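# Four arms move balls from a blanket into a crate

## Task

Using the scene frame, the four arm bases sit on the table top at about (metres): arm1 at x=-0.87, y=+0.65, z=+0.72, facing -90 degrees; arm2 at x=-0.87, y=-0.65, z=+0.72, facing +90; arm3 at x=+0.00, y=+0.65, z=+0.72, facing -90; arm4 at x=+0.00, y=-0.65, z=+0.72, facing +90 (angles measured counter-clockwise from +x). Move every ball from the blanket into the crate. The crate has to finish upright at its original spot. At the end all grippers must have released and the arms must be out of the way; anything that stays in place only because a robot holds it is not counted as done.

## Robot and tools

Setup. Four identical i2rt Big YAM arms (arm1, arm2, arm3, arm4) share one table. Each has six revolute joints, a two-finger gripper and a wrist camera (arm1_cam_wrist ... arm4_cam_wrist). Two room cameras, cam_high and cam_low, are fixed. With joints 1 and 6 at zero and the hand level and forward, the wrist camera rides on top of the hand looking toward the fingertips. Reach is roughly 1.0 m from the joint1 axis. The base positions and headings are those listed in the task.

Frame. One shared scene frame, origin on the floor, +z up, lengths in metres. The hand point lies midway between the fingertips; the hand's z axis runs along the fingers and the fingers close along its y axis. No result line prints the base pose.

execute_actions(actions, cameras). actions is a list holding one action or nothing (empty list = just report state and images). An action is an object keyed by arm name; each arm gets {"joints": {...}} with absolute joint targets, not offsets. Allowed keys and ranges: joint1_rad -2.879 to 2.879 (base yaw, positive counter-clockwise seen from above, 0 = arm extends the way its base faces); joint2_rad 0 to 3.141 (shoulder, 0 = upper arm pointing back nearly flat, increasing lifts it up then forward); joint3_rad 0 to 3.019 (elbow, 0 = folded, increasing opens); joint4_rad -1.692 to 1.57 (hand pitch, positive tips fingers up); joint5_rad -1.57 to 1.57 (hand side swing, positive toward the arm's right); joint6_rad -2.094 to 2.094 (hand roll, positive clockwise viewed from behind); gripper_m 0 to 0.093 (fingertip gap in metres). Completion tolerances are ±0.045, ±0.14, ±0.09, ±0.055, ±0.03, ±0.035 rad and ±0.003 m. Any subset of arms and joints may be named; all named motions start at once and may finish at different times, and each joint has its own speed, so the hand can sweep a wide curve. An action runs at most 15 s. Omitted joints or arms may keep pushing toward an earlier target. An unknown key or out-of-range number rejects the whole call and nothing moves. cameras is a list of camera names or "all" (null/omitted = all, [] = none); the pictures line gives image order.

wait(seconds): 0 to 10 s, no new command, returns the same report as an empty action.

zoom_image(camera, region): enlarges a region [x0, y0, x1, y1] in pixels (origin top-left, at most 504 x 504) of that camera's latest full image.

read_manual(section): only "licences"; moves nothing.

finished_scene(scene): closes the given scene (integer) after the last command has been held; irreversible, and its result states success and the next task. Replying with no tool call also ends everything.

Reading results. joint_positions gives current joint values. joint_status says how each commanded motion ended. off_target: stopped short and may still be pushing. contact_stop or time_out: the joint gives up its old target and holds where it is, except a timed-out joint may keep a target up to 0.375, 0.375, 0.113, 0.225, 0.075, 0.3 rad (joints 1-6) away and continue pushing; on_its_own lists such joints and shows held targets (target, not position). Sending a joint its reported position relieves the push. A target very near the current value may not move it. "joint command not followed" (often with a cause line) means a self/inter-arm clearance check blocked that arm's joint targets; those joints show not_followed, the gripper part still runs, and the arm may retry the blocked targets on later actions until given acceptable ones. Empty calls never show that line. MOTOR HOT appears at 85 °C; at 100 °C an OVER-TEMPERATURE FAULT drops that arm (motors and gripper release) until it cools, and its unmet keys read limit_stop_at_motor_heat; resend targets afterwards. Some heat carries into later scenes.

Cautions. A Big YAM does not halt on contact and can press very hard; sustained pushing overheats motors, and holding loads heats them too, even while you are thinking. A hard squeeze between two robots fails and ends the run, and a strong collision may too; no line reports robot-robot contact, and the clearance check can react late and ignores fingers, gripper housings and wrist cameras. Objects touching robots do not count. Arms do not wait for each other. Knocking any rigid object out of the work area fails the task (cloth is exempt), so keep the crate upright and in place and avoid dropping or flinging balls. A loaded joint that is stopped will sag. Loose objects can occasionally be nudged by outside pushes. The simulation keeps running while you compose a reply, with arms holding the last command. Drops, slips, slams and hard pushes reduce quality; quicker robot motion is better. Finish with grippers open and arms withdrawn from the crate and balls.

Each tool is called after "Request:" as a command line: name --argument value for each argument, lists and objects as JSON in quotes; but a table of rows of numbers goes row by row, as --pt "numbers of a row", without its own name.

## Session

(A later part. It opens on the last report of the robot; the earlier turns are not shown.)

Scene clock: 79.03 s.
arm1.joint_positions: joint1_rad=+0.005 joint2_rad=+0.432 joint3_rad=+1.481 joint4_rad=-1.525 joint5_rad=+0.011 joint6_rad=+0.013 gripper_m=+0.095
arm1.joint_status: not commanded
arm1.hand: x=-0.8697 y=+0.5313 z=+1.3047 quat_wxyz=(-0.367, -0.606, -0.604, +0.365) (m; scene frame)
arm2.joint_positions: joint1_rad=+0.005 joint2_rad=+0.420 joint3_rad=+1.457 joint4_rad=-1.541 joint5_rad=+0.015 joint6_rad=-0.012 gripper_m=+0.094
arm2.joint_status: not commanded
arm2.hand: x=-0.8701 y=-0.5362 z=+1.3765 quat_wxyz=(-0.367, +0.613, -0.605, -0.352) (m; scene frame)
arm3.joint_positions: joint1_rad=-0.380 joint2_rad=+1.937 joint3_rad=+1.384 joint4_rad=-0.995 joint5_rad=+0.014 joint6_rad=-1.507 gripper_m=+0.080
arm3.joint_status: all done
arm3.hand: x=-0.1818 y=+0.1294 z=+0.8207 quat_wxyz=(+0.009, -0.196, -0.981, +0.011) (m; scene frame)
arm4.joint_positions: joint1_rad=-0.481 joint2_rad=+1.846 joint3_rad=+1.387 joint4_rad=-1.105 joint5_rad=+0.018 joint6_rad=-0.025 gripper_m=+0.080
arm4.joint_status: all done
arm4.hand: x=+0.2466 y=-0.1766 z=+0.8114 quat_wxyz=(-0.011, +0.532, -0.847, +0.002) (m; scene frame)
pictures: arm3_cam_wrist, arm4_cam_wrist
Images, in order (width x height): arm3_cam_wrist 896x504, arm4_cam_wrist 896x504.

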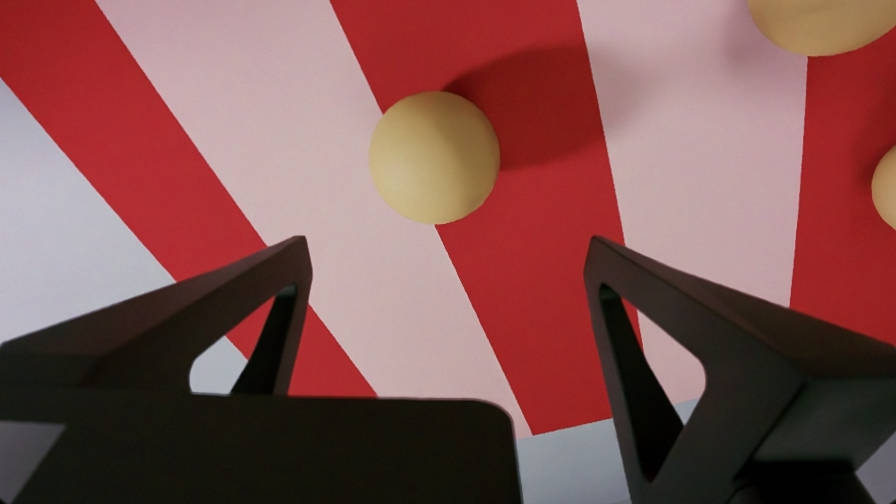

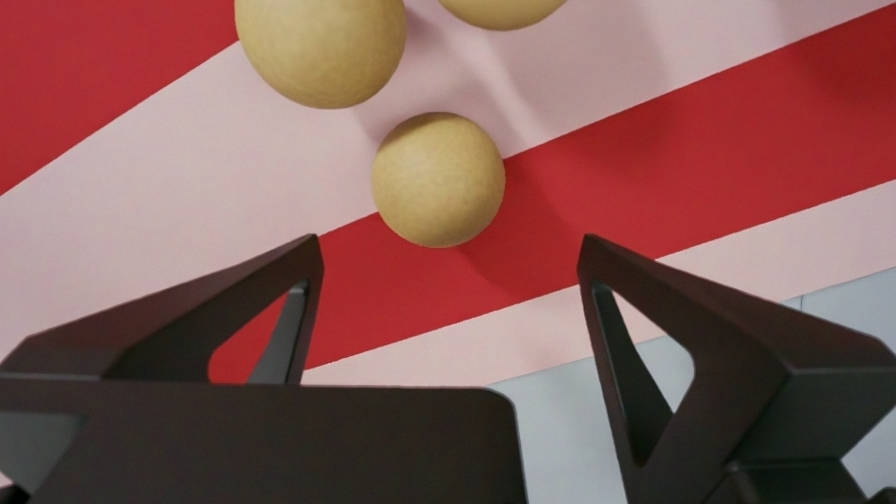

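Request:
execute_actions --actions '[{"arm4":{"joints":{"joint2_rad":1.97,"joint4_rad":-1.06}},"arm3":{"joints":{"joint2_rad":2.06,"joint4_rad":-0.92}}}]' --cameras '[]'

Request:
execute_actions --actions '[{"arm4":{"joints":{"gripper_m":0.03}},"arm3":{"joints":{"gripper_m":0.03}}}]' --cameras '[]'

Request:
execute_actions --actions '[{"arm4":{"joints":{"joint1_rad":0.3,"joint2_rad":1.3,"joint3_rad":1.4,"joint4_rad":-1.2}},"arm3":{"joints":{"joint2_rad":1.3,"joint3_rad":1.4,"joint4_rad":-1.2}}}]' --cameras '[]'

Request:
execute_actions --actions '[{"arm4":{"joints":{"joint1_rad":0.9,"joint2_rad":2.205,"joint3_rad":2.45,"joint4_rad":-0.945}},"arm3":{"joints":{"joint1_rad":-0.9,"joint2_rad":2.166,"joint3_rad":2.3,"joint4_rad":-0.7}}}]' --cameras '[]'

Request:
execute_actions --actions '[{"arm4":{"joints":{"gripper_m":0.08}},"arm3":{"joints":{"gripper_m":0.08}}}]' --cameras '[]'

Request:
execute_actions --actions '[{"arm4":{"joints":{"joint1_rad":-0.413,"joint2_rad":1.5,"joint3_rad":1.58,"joint4_rad":-1.17,"joint6_rad":-1.5}},"arm3":{"joints":{"joint1_rad":0.065,"joint2_rad":1.5,"joint3_rad":1.4,"joint4_rad":-1.02}}}]' --cameras '[]'

Request:
execute_actions --actions '[{"arm4":{"joints":{"joint2_rad":1.935}},"arm3":{"joints":{"joint2_rad":1.927}}}]' --cameras '["arm3_cam_wrist","arm4_cam_wrist"]'

Scene clock: 91.73 s.
arm1.joint_positions: joint1_rad=+0.005 joint2_rad=+0.432 joint3_rad=+1.481 joint4_rad=-1.525 joint5_rad=+0.011 joint6_rad=+0.013 gripper_m=+0.095
arm1.joint_status: not commanded
arm1.hand: x=-0.8697 y=+0.5313 z=+1.3047 quat_wxyz=(-0.367, -0.606, -0.604, +0.365) (m; scene frame)
arm2.joint_positions: joint1_rad=+0.005 joint2_rad=+0.420 joint3_rad=+1.457 joint4_rad=-1.541 joint5_rad=+0.015 joint6_rad=-0.012 gripper_m=+0.094
arm2.joint_status: not commanded
arm2.hand: x=-0.8701 y=-0.5362 z=+1.3765 quat_wxyz=(-0.367, +0.613, -0.605, -0.352) (m; scene frame)
arm3.joint_positions: joint1_rad=-0.380 joint2_rad=+2.077 joint3_rad=+1.384 joint4_rad=-0.929 joint5_rad=+0.014 joint6_rad=-1.507 gripper_m=+0.080
arm3.joint_status: all done
arm3.hand: x=-0.1801 y=+0.1345 z=+0.7466 quat_wxyz=(+0.004, -0.196, -0.980, -0.026) (m; scene frame)
arm4.joint_positions: joint1_rad=-0.481 joint2_rad=+1.972 joint3_rad=+1.387 joint4_rad=-1.069 joint5_rad=+0.018 joint6_rad=-0.025 gripper_m=+0.080
arm4.joint_status: all done
arm4.hand: x=+0.2449 y=-0.1793 z=+0.7466 quat_wxyz=(+0.027, +0.532, -0.846, +0.024) (m; scene frame)
pictures: none
No camera images: the call's "cameras" was empty. Leave "cameras" out to get every camera's image.

Scene clock: 92.33 s.
arm1.joint_positions: joint1_rad=+0.005 joint2_rad=+0.432 joint3_rad=+1.481 joint4_rad=-1.525 joint5_rad=+0.011 joint6_rad=+0.013 gripper_m=+0.095
arm1.joint_status: not commanded
arm1.hand: x=-0.8697 y=+0.5313 z=+1.3047 quat_wxyz=(-0.367, -0.606, -0.604, +0.365) (m; scene frame)
arm2.joint_positions: joint1_rad=+0.005 joint2_rad=+0.420 joint3_rad=+1.457 joint4_rad=-1.541 joint5_rad=+0.015 joint6_rad=-0.012 gripper_m=+0.094
arm2.joint_status: not commanded
arm2.hand: x=-0.8701 y=-0.5362 z=+1.3765 quat_wxyz=(-0.367, +0.613, -0.605, -0.352) (m; scene frame)
arm3.joint_positions: joint1_rad=-0.380 joint2_rad=+2.077 joint3_rad=+1.384 joint4_rad=-0.929 joint5_rad=+0.014 joint6_rad=-1.507 gripper_m=+0.047
arm3.joint_status: gripper_m off_target (ended at +0.047, target +0.030)
arm3.hand: x=-0.1801 y=+0.1345 z=+0.7466 quat_wxyz=(+0.004, -0.196, -0.980, -0.026) (m; scene frame)
arm4.joint_positions: joint1_rad=-0.481 joint2_rad=+1.972 joint3_rad=+1.387 joint4_rad=-1.069 joint5_rad=+0.018 joint6_rad=-0.024 gripper_m=+0.046
arm4.joint_status: gripper_m off_target (ended at +0.046, target +0.030)
arm4.hand: x=+0.2449 y=-0.1793 z=+0.7466 quat_wxyz=(+0.027, +0.532, -0.846, +0.024) (m; scene frame)
pictures: none
No camera images: the call's "cameras" was empty. Leave "cameras" out to get every camera's image.

Scene clock: 93.93 s.
arm1.joint_positions: joint1_rad=+0.005 joint2_rad=+0.432 joint3_rad=+1.481 joint4_rad=-1.525 joint5_rad=+0.011 joint6_rad=+0.013 gripper_m=+0.095
arm1.joint_status: not commanded
arm1.hand: x=-0.8697 y=+0.5313 z=+1.3047 quat_wxyz=(-0.367, -0.606, -0.604, +0.365) (m; scene frame)
arm2.joint_positions: joint1_rad=+0.005 joint2_rad=+0.420 joint3_rad=+1.457 joint4_rad=-1.541 joint5_rad=+0.015 joint6_rad=-0.012 gripper_m=+0.094
arm2.joint_status: not commanded
arm2.hand: x=-0.8701 y=-0.5362 z=+1.3765 quat_wxyz=(-0.367, +0.613, -0.605, -0.352) (m; scene frame)
arm3.joint_positions: joint1_rad=-0.380 joint2_rad=+1.299 joint3_rad=+1.384 joint4_rad=-1.192 joint5_rad=+0.014 joint6_rad=-1.507 gripper_m=+0.047
arm3.joint_status: all done
arm3.hand: x=-0.1570 y=+0.2009 z=+1.1334 quat_wxyz=(+0.038, -0.192, -0.954, +0.227) (m; scene frame)
arm4.joint_positions: joint1_rad=+0.296 joint2_rad=+1.288 joint3_rad=+1.387 joint4_rad=-1.192 joint5_rad=+0.014 joint6_rad=-0.024 gripper_m=+0.046
arm4.joint_status: all done
arm4.hand: x=-0.1396 y=-0.2000 z=+1.0816 quat_wxyz=(-0.153, +0.788, -0.566, -0.188) (m; scene frame)
pictures: none
No camera images: the call's "cameras" was empty. Leave "cameras" out to get every camera's image.

Scene clock: 95.83 s.
arm1.joint_positions: joint1_rad=+0.005 joint2_rad=+0.432 joint3_rad=+1.481 joint4_rad=-1.525 joint5_rad=+0.011 joint6_rad=+0.013 gripper_m=+0.095
arm1.joint_status: not commanded
arm1.hand: x=-0.8697 y=+0.5313 z=+1.3047 quat_wxyz=(-0.367, -0.606, -0.604, +0.365) (m; scene frame)
arm2.joint_positions: joint1_rad=+0.005 joint2_rad=+0.420 joint3_rad=+1.457 joint4_rad=-1.541 joint5_rad=+0.015 joint6_rad=-0.012 gripper_m=+0.094
arm2.joint_status: not commanded
arm2.hand: x=-0.8701 y=-0.5362 z=+1.3765 quat_wxyz=(-0.367, +0.613, -0.605, -0.352) (m; scene frame)
arm3.joint_positions: joint1_rad=-0.895 joint2_rad=+2.185 joint3_rad=+2.235 joint4_rad=-0.718 joint5_rad=+0.015 joint6_rad=-1.506 gripper_m=+0.047
arm3.joint_status: all done
arm3.hand: x=-0.6528 y=+0.0753 z=+1.0756 quat_wxyz=(+0.173, -0.398, -0.806, +0.401) (m; scene frame)
arm4.joint_positions: joint1_rad=+0.894 joint2_rad=+2.221 joint3_rad=+2.391 joint4_rad=-0.953 joint5_rad=+0.015 joint6_rad=-0.024 gripper_m=+0.046
arm4.joint_status: all done
arm4.hand: x=-0.6701 y=-0.1201 z=+1.0315 quat_wxyz=(-0.142, +0.874, -0.293, -0.360) (m; scene frame)
pictures: none
No camera images: the call's "cameras" was empty. Leave "cameras" out to get every camera's image.

Scene clock: 96.43 s.
arm1.joint_positions: joint1_rad=+0.005 joint2_rad=+0.432 joint3_rad=+1.481 joint4_rad=-1.525 joint5_rad=+0.011 joint6_rad=+0.013 gripper_m=+0.095
arm1.joint_status: not commanded
arm1.hand: x=-0.8697 y=+0.5313 z=+1.3047 quat_wxyz=(-0.367, -0.606, -0.604, +0.365) (m; scene frame)
arm2.joint_positions: joint1_rad=+0.005 joint2_rad=+0.420 joint3_rad=+1.457 joint4_rad=-1.541 joint5_rad=+0.015 joint6_rad=-0.012 gripper_m=+0.094
arm2.joint_status: not commanded
arm2.hand: x=-0.8701 y=-0.5362 z=+1.3765 quat_wxyz=(-0.367, +0.613, -0.605, -0.352) (m; scene frame)
arm3.joint_positions: joint1_rad=-0.895 joint2_rad=+2.185 joint3_rad=+2.235 joint4_rad=-0.718 joint5_rad=+0.015 joint6_rad=-1.506 gripper_m=+0.080
arm3.joint_status: all done
arm3.hand: x=-0.6528 y=+0.0753 z=+1.0756 quat_wxyz=(+0.173, -0.398, -0.806, +0.401) (m; scene frame)
arm4.joint_positions: joint1_rad=+0.894 joint2_rad=+2.221 joint3_rad=+2.391 joint4_rad=-0.953 joint5_rad=+0.015 joint6_rad=-0.024 gripper_m=+0.080
arm4.joint_status: all done
arm4.hand: x=-0.6701 y=-0.1201 z=+1.0315 quat_wxyz=(-0.142, +0.874, -0.293, -0.360) (m; scene frame)
pictures: none
No camera images: the call's "cameras" was empty. Leave "cameras" out to get every camera's image.

Scene clock: 98.57 s.
arm1.joint_positions: joint1_rad=+0.005 joint2_rad=+0.432 joint3_rad=+1.481 joint4_rad=-1.525 joint5_rad=+0.011 joint6_rad=+0.013 gripper_m=+0.095
arm1.joint_status: not commanded
arm1.hand: x=-0.8697 y=+0.5313 z=+1.3047 quat_wxyz=(-0.367, -0.606, -0.604, +0.365) (m; scene frame)
arm2.joint_positions: joint1_rad=+0.005 joint2_rad=+0.420 joint3_rad=+1.457 joint4_rad=-1.541 joint5_rad=+0.015 joint6_rad=-0.012 gripper_m=+0.094
arm2.joint_status: not commanded
arm2.hand: x=-0.8701 y=-0.5362 z=+1.3765 quat_wxyz=(-0.367, +0.613, -0.605, -0.352) (m; scene frame)
arm3.joint_positions: joint1_rad=+0.062 joint2_rad=+1.512 joint3_rad=+1.393 joint4_rad=-1.015 joint5_rad=+0.011 joint6_rad=-1.503 gripper_m=+0.080
arm3.joint_status: all done
arm3.hand: x=+0.0593 y=+0.1026 z=+1.0518 quat_wxyz=(-0.014, +0.020, -0.976, +0.217) (m; scene frame)
arm4.joint_positions: joint1_rad=-0.420 joint2_rad=+1.505 joint3_rad=+1.584 joint4_rad=-1.163 joint5_rad=+0.019 joint6_rad=-1.490 gripper_m=+0.080
arm4.joint_status: all done
arm4.hand: x=+0.2276 y=-0.1415 z=+1.0755 quat_wxyz=(-0.241, +0.939, -0.239, +0.048) (m; scene frame)
pictures: none
No camera images: the call's "cameras" was empty. Leave "cameras" out to get every camera's image.

Scene clock: 99.97 s.
arm1.joint_positions: joint1_rad=+0.005 joint2_rad=+0.432 joint3_rad=+1.481 joint4_rad=-1.525 joint5_rad=+0.011 joint6_rad=+0.013 gripper_m=+0.095
arm1.joint_status: not commanded
arm1.hand: x=-0.8697 y=+0.5313 z=+1.3047 quat_wxyz=(-0.367, -0.606, -0.604, +0.365) (m; scene frame)
arm2.joint_positions: joint1_rad=+0.005 joint2_rad=+0.420 joint3_rad=+1.457 joint4_rad=-1.541 joint5_rad=+0.015 joint6_rad=-0.012 gripper_m=+0.094
arm2.joint_status: not commanded
arm2.hand: x=-0.8701 y=-0.5362 z=+1.3765 quat_wxyz=(-0.367, +0.613, -0.605, -0.352) (m; scene frame)
arm3.joint_positions: joint1_rad=+0.062 joint2_rad=+1.937 joint3_rad=+1.384 joint4_rad=-1.015 joint5_rad=+0.011 joint6_rad=-1.503 gripper_m=+0.080
arm3.joint_status: all done
arm3.hand: x=+0.0586 y=+0.1064 z=+0.8206 quat_wxyz=(+0.006, +0.022, -1.000, +0.003) (m; scene frame)
arm4.joint_positions: joint1_rad=-0.420 joint2_rad=+1.960 joint3_rad=+1.562 joint4_rad=-1.164 joint5_rad=+0.019 joint6_rad=-1.491 gripper_m=+0.080
arm4.joint_status: all done
arm4.hand: x=+0.2368 y=-0.1185 z=+0.8112 quat_wxyz=(-0.008, +0.970, -0.244, +0.009) (m; scene frame)
pictures: arm3_cam_wrist, arm4_cam_wrist
Images, in order (width x height): arm3_cam_wrist 896x504, arm4_cam_wrist 896x504.

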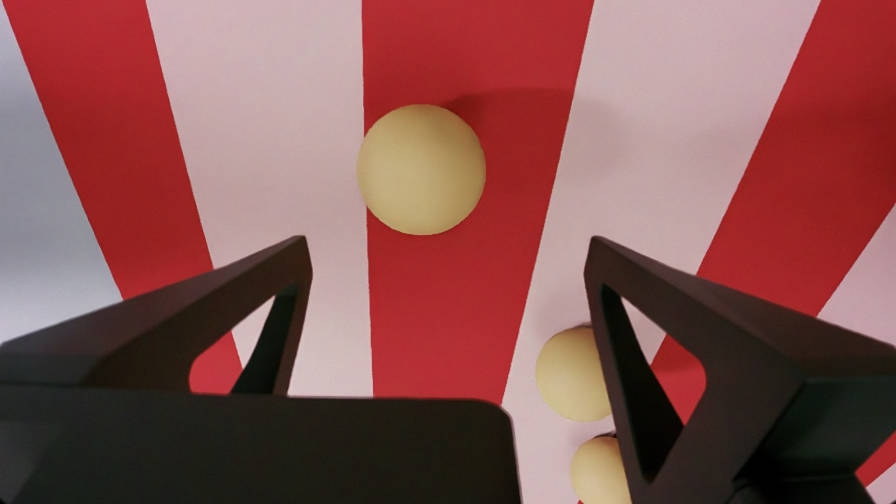

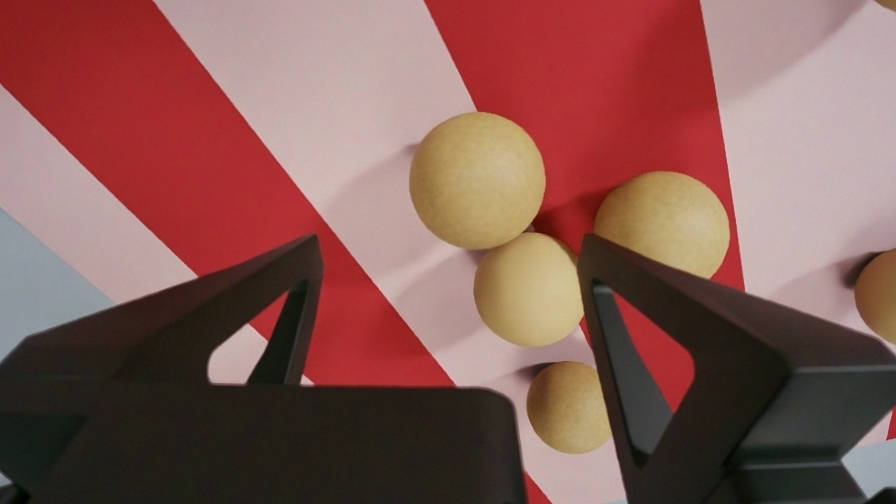

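Request:
execute_actions --actions '[{"arm4":{"joints":{"joint2_rad":2.075,"joint4_rad":-1.075,"gripper_m":0.068}},"arm3":{"joints":{"joint2_rad":2.06,"joint4_rad":-0.97}}}]' --cameras '[]'

Request:
execute_actions --actions '[{"arm4":{"joints":{"gripper_m":0.03}},"arm3":{"joints":{"gripper_m":0.03}}}]' --cameras '[]'

Request:
execute_actions --actions '[{"arm4":{"joints":{"joint1_rad":0.3,"joint2_rad":1.3,"joint3_rad":1.4,"joint4_rad":-1.2}},"arm3":{"joints":{"joint1_rad":-0.3,"joint2_rad":1.3,"joint3_rad":1.4,"joint4_rad":-1.2}}}]' --cameras '[]'

Request:
execute_actions --actions '[{"arm4":{"joints":{"joint1_rad":0.9,"joint2_rad":2.205,"joint3_rad":2.45,"joint4_rad":-0.945}},"arm3":{"joints":{"joint1_rad":-0.9,"joint2_rad":2.166,"joint3_rad":2.3,"joint4_rad":-0.7}}}]' --cameras '[]'

Request:
execute_actions --actions '[{"arm4":{"joints":{"gripper_m":0.08}},"arm3":{"joints":{"gripper_m":0.08}}}]' --cameras '[]'

Request:
execute_actions --actions '[{"arm4":{"joints":{"joint1_rad":-0.5,"joint2_rad":1.5,"joint3_rad":1.694,"joint4_rad":-1.223,"joint6_rad":0}},"arm3":{"joints":{"joint1_rad":0.5,"joint2_rad":1.5,"joint3_rad":1.54,"joint4_rad":-1.078}}}]' --cameras '[]'

Request:
execute_actions --actions '[{"arm4":{"joints":{"joint2_rad":2.02}},"arm3":{"joints":{"joint2_rad":2.005}}}]' --cameras '["arm3_cam_wrist","arm4_cam_wrist"]'

Scene clock: 113.53 s.
arm1.joint_positions: joint1_rad=+0.005 joint2_rad=+0.432 joint3_rad=+1.481 joint4_rad=-1.525 joint5_rad=+0.011 joint6_rad=+0.013 gripper_m=+0.095
arm1.joint_status: not commanded
arm1.hand: x=-0.8697 y=+0.5313 z=+1.3047 quat_wxyz=(-0.367, -0.606, -0.604, +0.365) (m; scene frame)
arm2.joint_positions: joint1_rad=+0.005 joint2_rad=+0.420 joint3_rad=+1.457 joint4_rad=-1.541 joint5_rad=+0.015 joint6_rad=-0.012 gripper_m=+0.094
arm2.joint_status: not commanded
arm2.hand: x=-0.8701 y=-0.5362 z=+1.3765 quat_wxyz=(-0.367, +0.613, -0.605, -0.352) (m; scene frame)
arm3.joint_positions: joint1_rad=+0.062 joint2_rad=+2.077 joint3_rad=+1.384 joint4_rad=-0.979 joint5_rad=+0.011 joint6_rad=-1.503 gripper_m=+0.080
arm3.joint_status: all done
arm3.hand: x=+0.0571 y=+0.1189 z=+0.7474 quat_wxyz=(+0.011, +0.022, -0.998, -0.049) (m; scene frame)
arm4.joint_positions: joint1_rad=-0.420 joint2_rad=+2.068 joint3_rad=+1.563 joint4_rad=-1.083 joint5_rad=+0.019 joint6_rad=-1.491 gripper_m=+0.068
arm4.joint_status: all done
arm4.hand: x=+0.2407 y=-0.1091 z=+0.7505 quat_wxyz=(+0.005, +0.970, -0.243, +0.007) (m; scene frame)
pictures: none
No camera images: the call's "cameras" was empty. Leave "cameras" out to get every camera's image.

Scene clock: 114.13 s.
arm1.joint_positions: joint1_rad=+0.005 joint2_rad=+0.432 joint3_rad=+1.481 joint4_rad=-1.525 joint5_rad=+0.011 joint6_rad=+0.013 gripper_m=+0.095
arm1.joint_status: not commanded
arm1.hand: x=-0.8697 y=+0.5313 z=+1.3047 quat_wxyz=(-0.367, -0.606, -0.604, +0.365) (m; scene frame)
arm2.joint_positions: joint1_rad=+0.005 joint2_rad=+0.420 joint3_rad=+1.457 joint4_rad=-1.541 joint5_rad=+0.015 joint6_rad=-0.012 gripper_m=+0.094
arm2.joint_status: not commanded
arm2.hand: x=-0.8701 y=-0.5362 z=+1.3765 quat_wxyz=(-0.367, +0.613, -0.605, -0.352) (m; scene frame)
arm3.joint_positions: joint1_rad=+0.062 joint2_rad=+2.077 joint3_rad=+1.384 joint4_rad=-0.979 joint5_rad=+0.011 joint6_rad=-1.503 gripper_m=+0.047
arm3.joint_status: gripper_m off_target (ended at +0.047, target +0.030)
arm3.hand: x=+0.0571 y=+0.1189 z=+0.7474 quat_wxyz=(+0.011, +0.022, -0.998, -0.049) (m; scene frame)
arm4.joint_positions: joint1_rad=-0.420 joint2_rad=+2.068 joint3_rad=+1.563 joint4_rad=-1.083 joint5_rad=+0.019 joint6_rad=-1.492 gripper_m=+0.045
arm4.joint_status: gripper_m off_target (ended at +0.045, target +0.030)
arm4.hand: x=+0.2407 y=-0.1091 z=+0.7505 quat_wxyz=(+0.005, +0.970, -0.243, +0.007) (m; scene frame)
pictures: none
No camera images: the call's "cameras" was empty. Leave "cameras" out to get every camera's image.

Scene clock: 115.77 s.
arm1.joint_positions: joint1_rad=+0.005 joint2_rad=+0.432 joint3_rad=+1.481 joint4_rad=-1.525 joint5_rad=+0.011 joint6_rad=+0.013 gripper_m=+0.095
arm1.joint_status: not commanded
arm1.hand: x=-0.8697 y=+0.5313 z=+1.3047 quat_wxyz=(-0.367, -0.606, -0.604, +0.365) (m; scene frame)
arm2.joint_positions: joint1_rad=+0.005 joint2_rad=+0.420 joint3_rad=+1.457 joint4_rad=-1.541 joint5_rad=+0.015 joint6_rad=-0.012 gripper_m=+0.094
arm2.joint_status: not commanded
arm2.hand: x=-0.8701 y=-0.5362 z=+1.3765 quat_wxyz=(-0.367, +0.613, -0.605, -0.352) (m; scene frame)
arm3.joint_positions: joint1_rad=-0.297 joint2_rad=+1.300 joint3_rad=+1.384 joint4_rad=-1.192 joint5_rad=+0.016 joint6_rad=-1.503 gripper_m=+0.047
arm3.joint_status: all done
arm3.hand: x=-0.1197 y=+0.1893 z=+1.1333 quat_wxyz=(+0.029, -0.155, -0.961, +0.228) (m; scene frame)
arm4.joint_positions: joint1_rad=+0.307 joint2_rad=+1.291 joint3_rad=+1.391 joint4_rad=-1.193 joint5_rad=+0.014 joint6_rad=-1.492 gripper_m=+0.045
arm4.joint_status: all done
arm4.hand: x=-0.1450 y=-0.2005 z=+1.0820 quat_wxyz=(-0.239, +0.964, +0.113, -0.039) (m; scene frame)
pictures: none
No camera images: the call's "cameras" was empty. Leave "cameras" out to get every camera's image.

Scene clock: 117.70 s.
arm1.joint_positions: joint1_rad=+0.005 joint2_rad=+0.432 joint3_rad=+1.481 joint4_rad=-1.525 joint5_rad=+0.011 joint6_rad=+0.013 gripper_m=+0.095
arm1.joint_status: not commanded
arm1.hand: x=-0.8697 y=+0.5313 z=+1.3047 quat_wxyz=(-0.367, -0.606, -0.604, +0.365) (m; scene frame)
arm2.joint_positions: joint1_rad=+0.005 joint2_rad=+0.420 joint3_rad=+1.457 joint4_rad=-1.541 joint5_rad=+0.015 joint6_rad=-0.012 gripper_m=+0.094
arm2.joint_status: not commanded
arm2.hand: x=-0.8701 y=-0.5362 z=+1.3765 quat_wxyz=(-0.367, +0.613, -0.605, -0.352) (m; scene frame)
arm3.joint_positions: joint1_rad=-0.895 joint2_rad=+2.184 joint3_rad=+2.235 joint4_rad=-0.717 joint5_rad=+0.016 joint6_rad=-1.503 gripper_m=+0.047
arm3.joint_status: all done
arm3.hand: x=-0.6531 y=+0.0756 z=+1.0764 quat_wxyz=(+0.173, -0.400, -0.805, +0.402) (m; scene frame)
arm4.joint_positions: joint1_rad=+0.894 joint2_rad=+2.220 joint3_rad=+2.392 joint4_rad=-0.952 joint5_rad=+0.015 joint6_rad=-1.492 gripper_m=+0.045
arm4.joint_status: all done
arm4.hand: x=-0.6699 y=-0.1198 z=+1.0321 quat_wxyz=(-0.347, +0.845, +0.368, -0.172) (m; scene frame)
pictures: none
No camera images: the call's "cameras" was empty. Leave "cameras" out to get every camera's image.

Scene clock: 118.30 s.
arm1.joint_positions: joint1_rad=+0.005 joint2_rad=+0.432 joint3_rad=+1.481 joint4_rad=-1.525 joint5_rad=+0.011 joint6_rad=+0.013 gripper_m=+0.095
arm1.joint_status: not commanded
arm1.hand: x=-0.8697 y=+0.5313 z=+1.3047 quat_wxyz=(-0.367, -0.606, -0.604, +0.365) (m; scene frame)
arm2.joint_positions: joint1_rad=+0.005 joint2_rad=+0.420 joint3_rad=+1.457 joint4_rad=-1.541 joint5_rad=+0.015 joint6_rad=-0.012 gripper_m=+0.094
arm2.joint_status: not commanded
arm2.hand: x=-0.8701 y=-0.5362 z=+1.3765 quat_wxyz=(-0.367, +0.613, -0.605, -0.352) (m; scene frame)
arm3.joint_positions: joint1_rad=-0.895 joint2_rad=+2.184 joint3_rad=+2.235 joint4_rad=-0.717 joint5_rad=+0.016 joint6_rad=-1.503 gripper_m=+0.080
arm3.joint_status: all done
arm3.hand: x=-0.6531 y=+0.0756 z=+1.0764 quat_wxyz=(+0.173, -0.400, -0.805, +0.402) (m; scene frame)
arm4.joint_positions: joint1_rad=+0.894 joint2_rad=+2.220 joint3_rad=+2.392 joint4_rad=-0.952 joint5_rad=+0.015 joint6_rad=-1.492 gripper_m=+0.080
arm4.joint_status: all done
arm4.hand: x=-0.6699 y=-0.1198 z=+1.0321 quat_wxyz=(-0.347, +0.845, +0.368, -0.172) (m; scene frame)
pictures: none
No camera images: the call's "cameras" was empty. Leave "cameras" out to get every camera's image.

Scene clock: 120.43 s.
arm1.joint_positions: joint1_rad=+0.005 joint2_rad=+0.432 joint3_rad=+1.481 joint4_rad=-1.525 joint5_rad=+0.011 joint6_rad=+0.013 gripper_m=+0.095
arm1.joint_status: not commanded
arm1.hand: x=-0.8697 y=+0.5313 z=+1.3047 quat_wxyz=(-0.367, -0.606, -0.604, +0.365) (m; scene frame)
arm2.joint_positions: joint1_rad=+0.005 joint2_rad=+0.420 joint3_rad=+1.457 joint4_rad=-1.541 joint5_rad=+0.015 joint6_rad=-0.012 gripper_m=+0.094
arm2.joint_status: not commanded
arm2.hand: x=-0.8701 y=-0.5362 z=+1.3765 quat_wxyz=(-0.367, +0.613, -0.605, -0.352) (m; scene frame)
arm3.joint_positions: joint1_rad=+0.505 joint2_rad=+1.504 joint3_rad=+1.539 joint4_rad=-1.071 joint5_rad=+0.012 joint6_rad=-1.501 gripper_m=+0.080
arm3.joint_status: all done
arm3.hand: x=+0.2990 y=+0.1630 z=+1.1211 quat_wxyz=(-0.075, +0.230, -0.937, +0.253) (m; scene frame)
arm4.joint_positions: joint1_rad=-0.507 joint2_rad=+1.494 joint3_rad=+1.699 joint4_rad=-1.216 joint5_rad=+0.017 joint6_rad=-0.010 gripper_m=+0.080
arm4.joint_status: all done
arm4.hand: x=+0.2730 y=-0.1596 z=+1.1326 quat_wxyz=(-0.246, +0.491, -0.824, -0.137) (m; scene frame)
pictures: none
No camera images: the call's "cameras" was empty. Leave "cameras" out to get every camera's image.

Scene clock: 121.90 s.
arm1.joint_positions: joint1_rad=+0.005 joint2_rad=+0.432 joint3_rad=+1.481 joint4_rad=-1.525 joint5_rad=+0.011 joint6_rad=+0.013 gripper_m=+0.095
arm1.joint_status: not commanded
arm1.hand: x=-0.8697 y=+0.5313 z=+1.3047 quat_wxyz=(-0.367, -0.606, -0.604, +0.365) (m; scene frame)
arm2.joint_positions: joint1_rad=+0.005 joint2_rad=+0.420 joint3_rad=+1.457 joint4_rad=-1.541 joint5_rad=+0.015 joint6_rad=-0.012 gripper_m=+0.094
arm2.joint_status: not commanded
arm2.hand: x=-0.8701 y=-0.5362 z=+1.3765 quat_wxyz=(-0.367, +0.613, -0.605, -0.352) (m; scene frame)
arm3.joint_positions: joint1_rad=+0.505 joint2_rad=+2.013 joint3_rad=+1.521 joint4_rad=-1.072 joint5_rad=+0.012 joint6_rad=-1.501 gripper_m=+0.080
arm3.joint_status: all done
arm3.hand: x=+0.3049 y=+0.1527 z=+0.8240 quat_wxyz=(+0.005, +0.240, -0.971, +0.005) (m; scene frame)
arm4.joint_positions: joint1_rad=-0.507 joint2_rad=+2.045 joint3_rad=+1.673 joint4_rad=-1.217 joint5_rad=+0.017 joint6_rad=-0.009 gripper_m=+0.080
arm4.joint_status: all done
arm4.hand: x=+0.2932 y=-0.1197 z=+0.8022 quat_wxyz=(+0.000, +0.514, -0.857, +0.008) (m; scene frame)
pictures: arm3_cam_wrist, arm4_cam_wrist
Images, in order (width x height): arm3_cam_wrist 896x504, arm4_cam_wrist 896x504.

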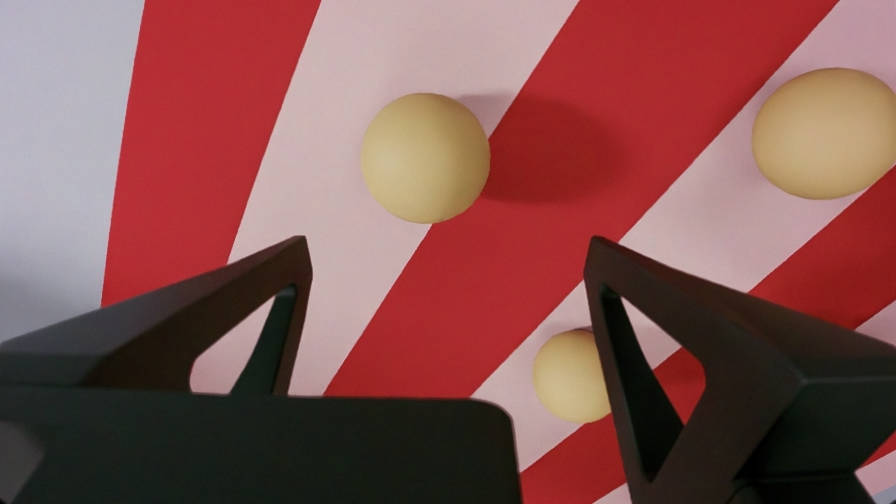

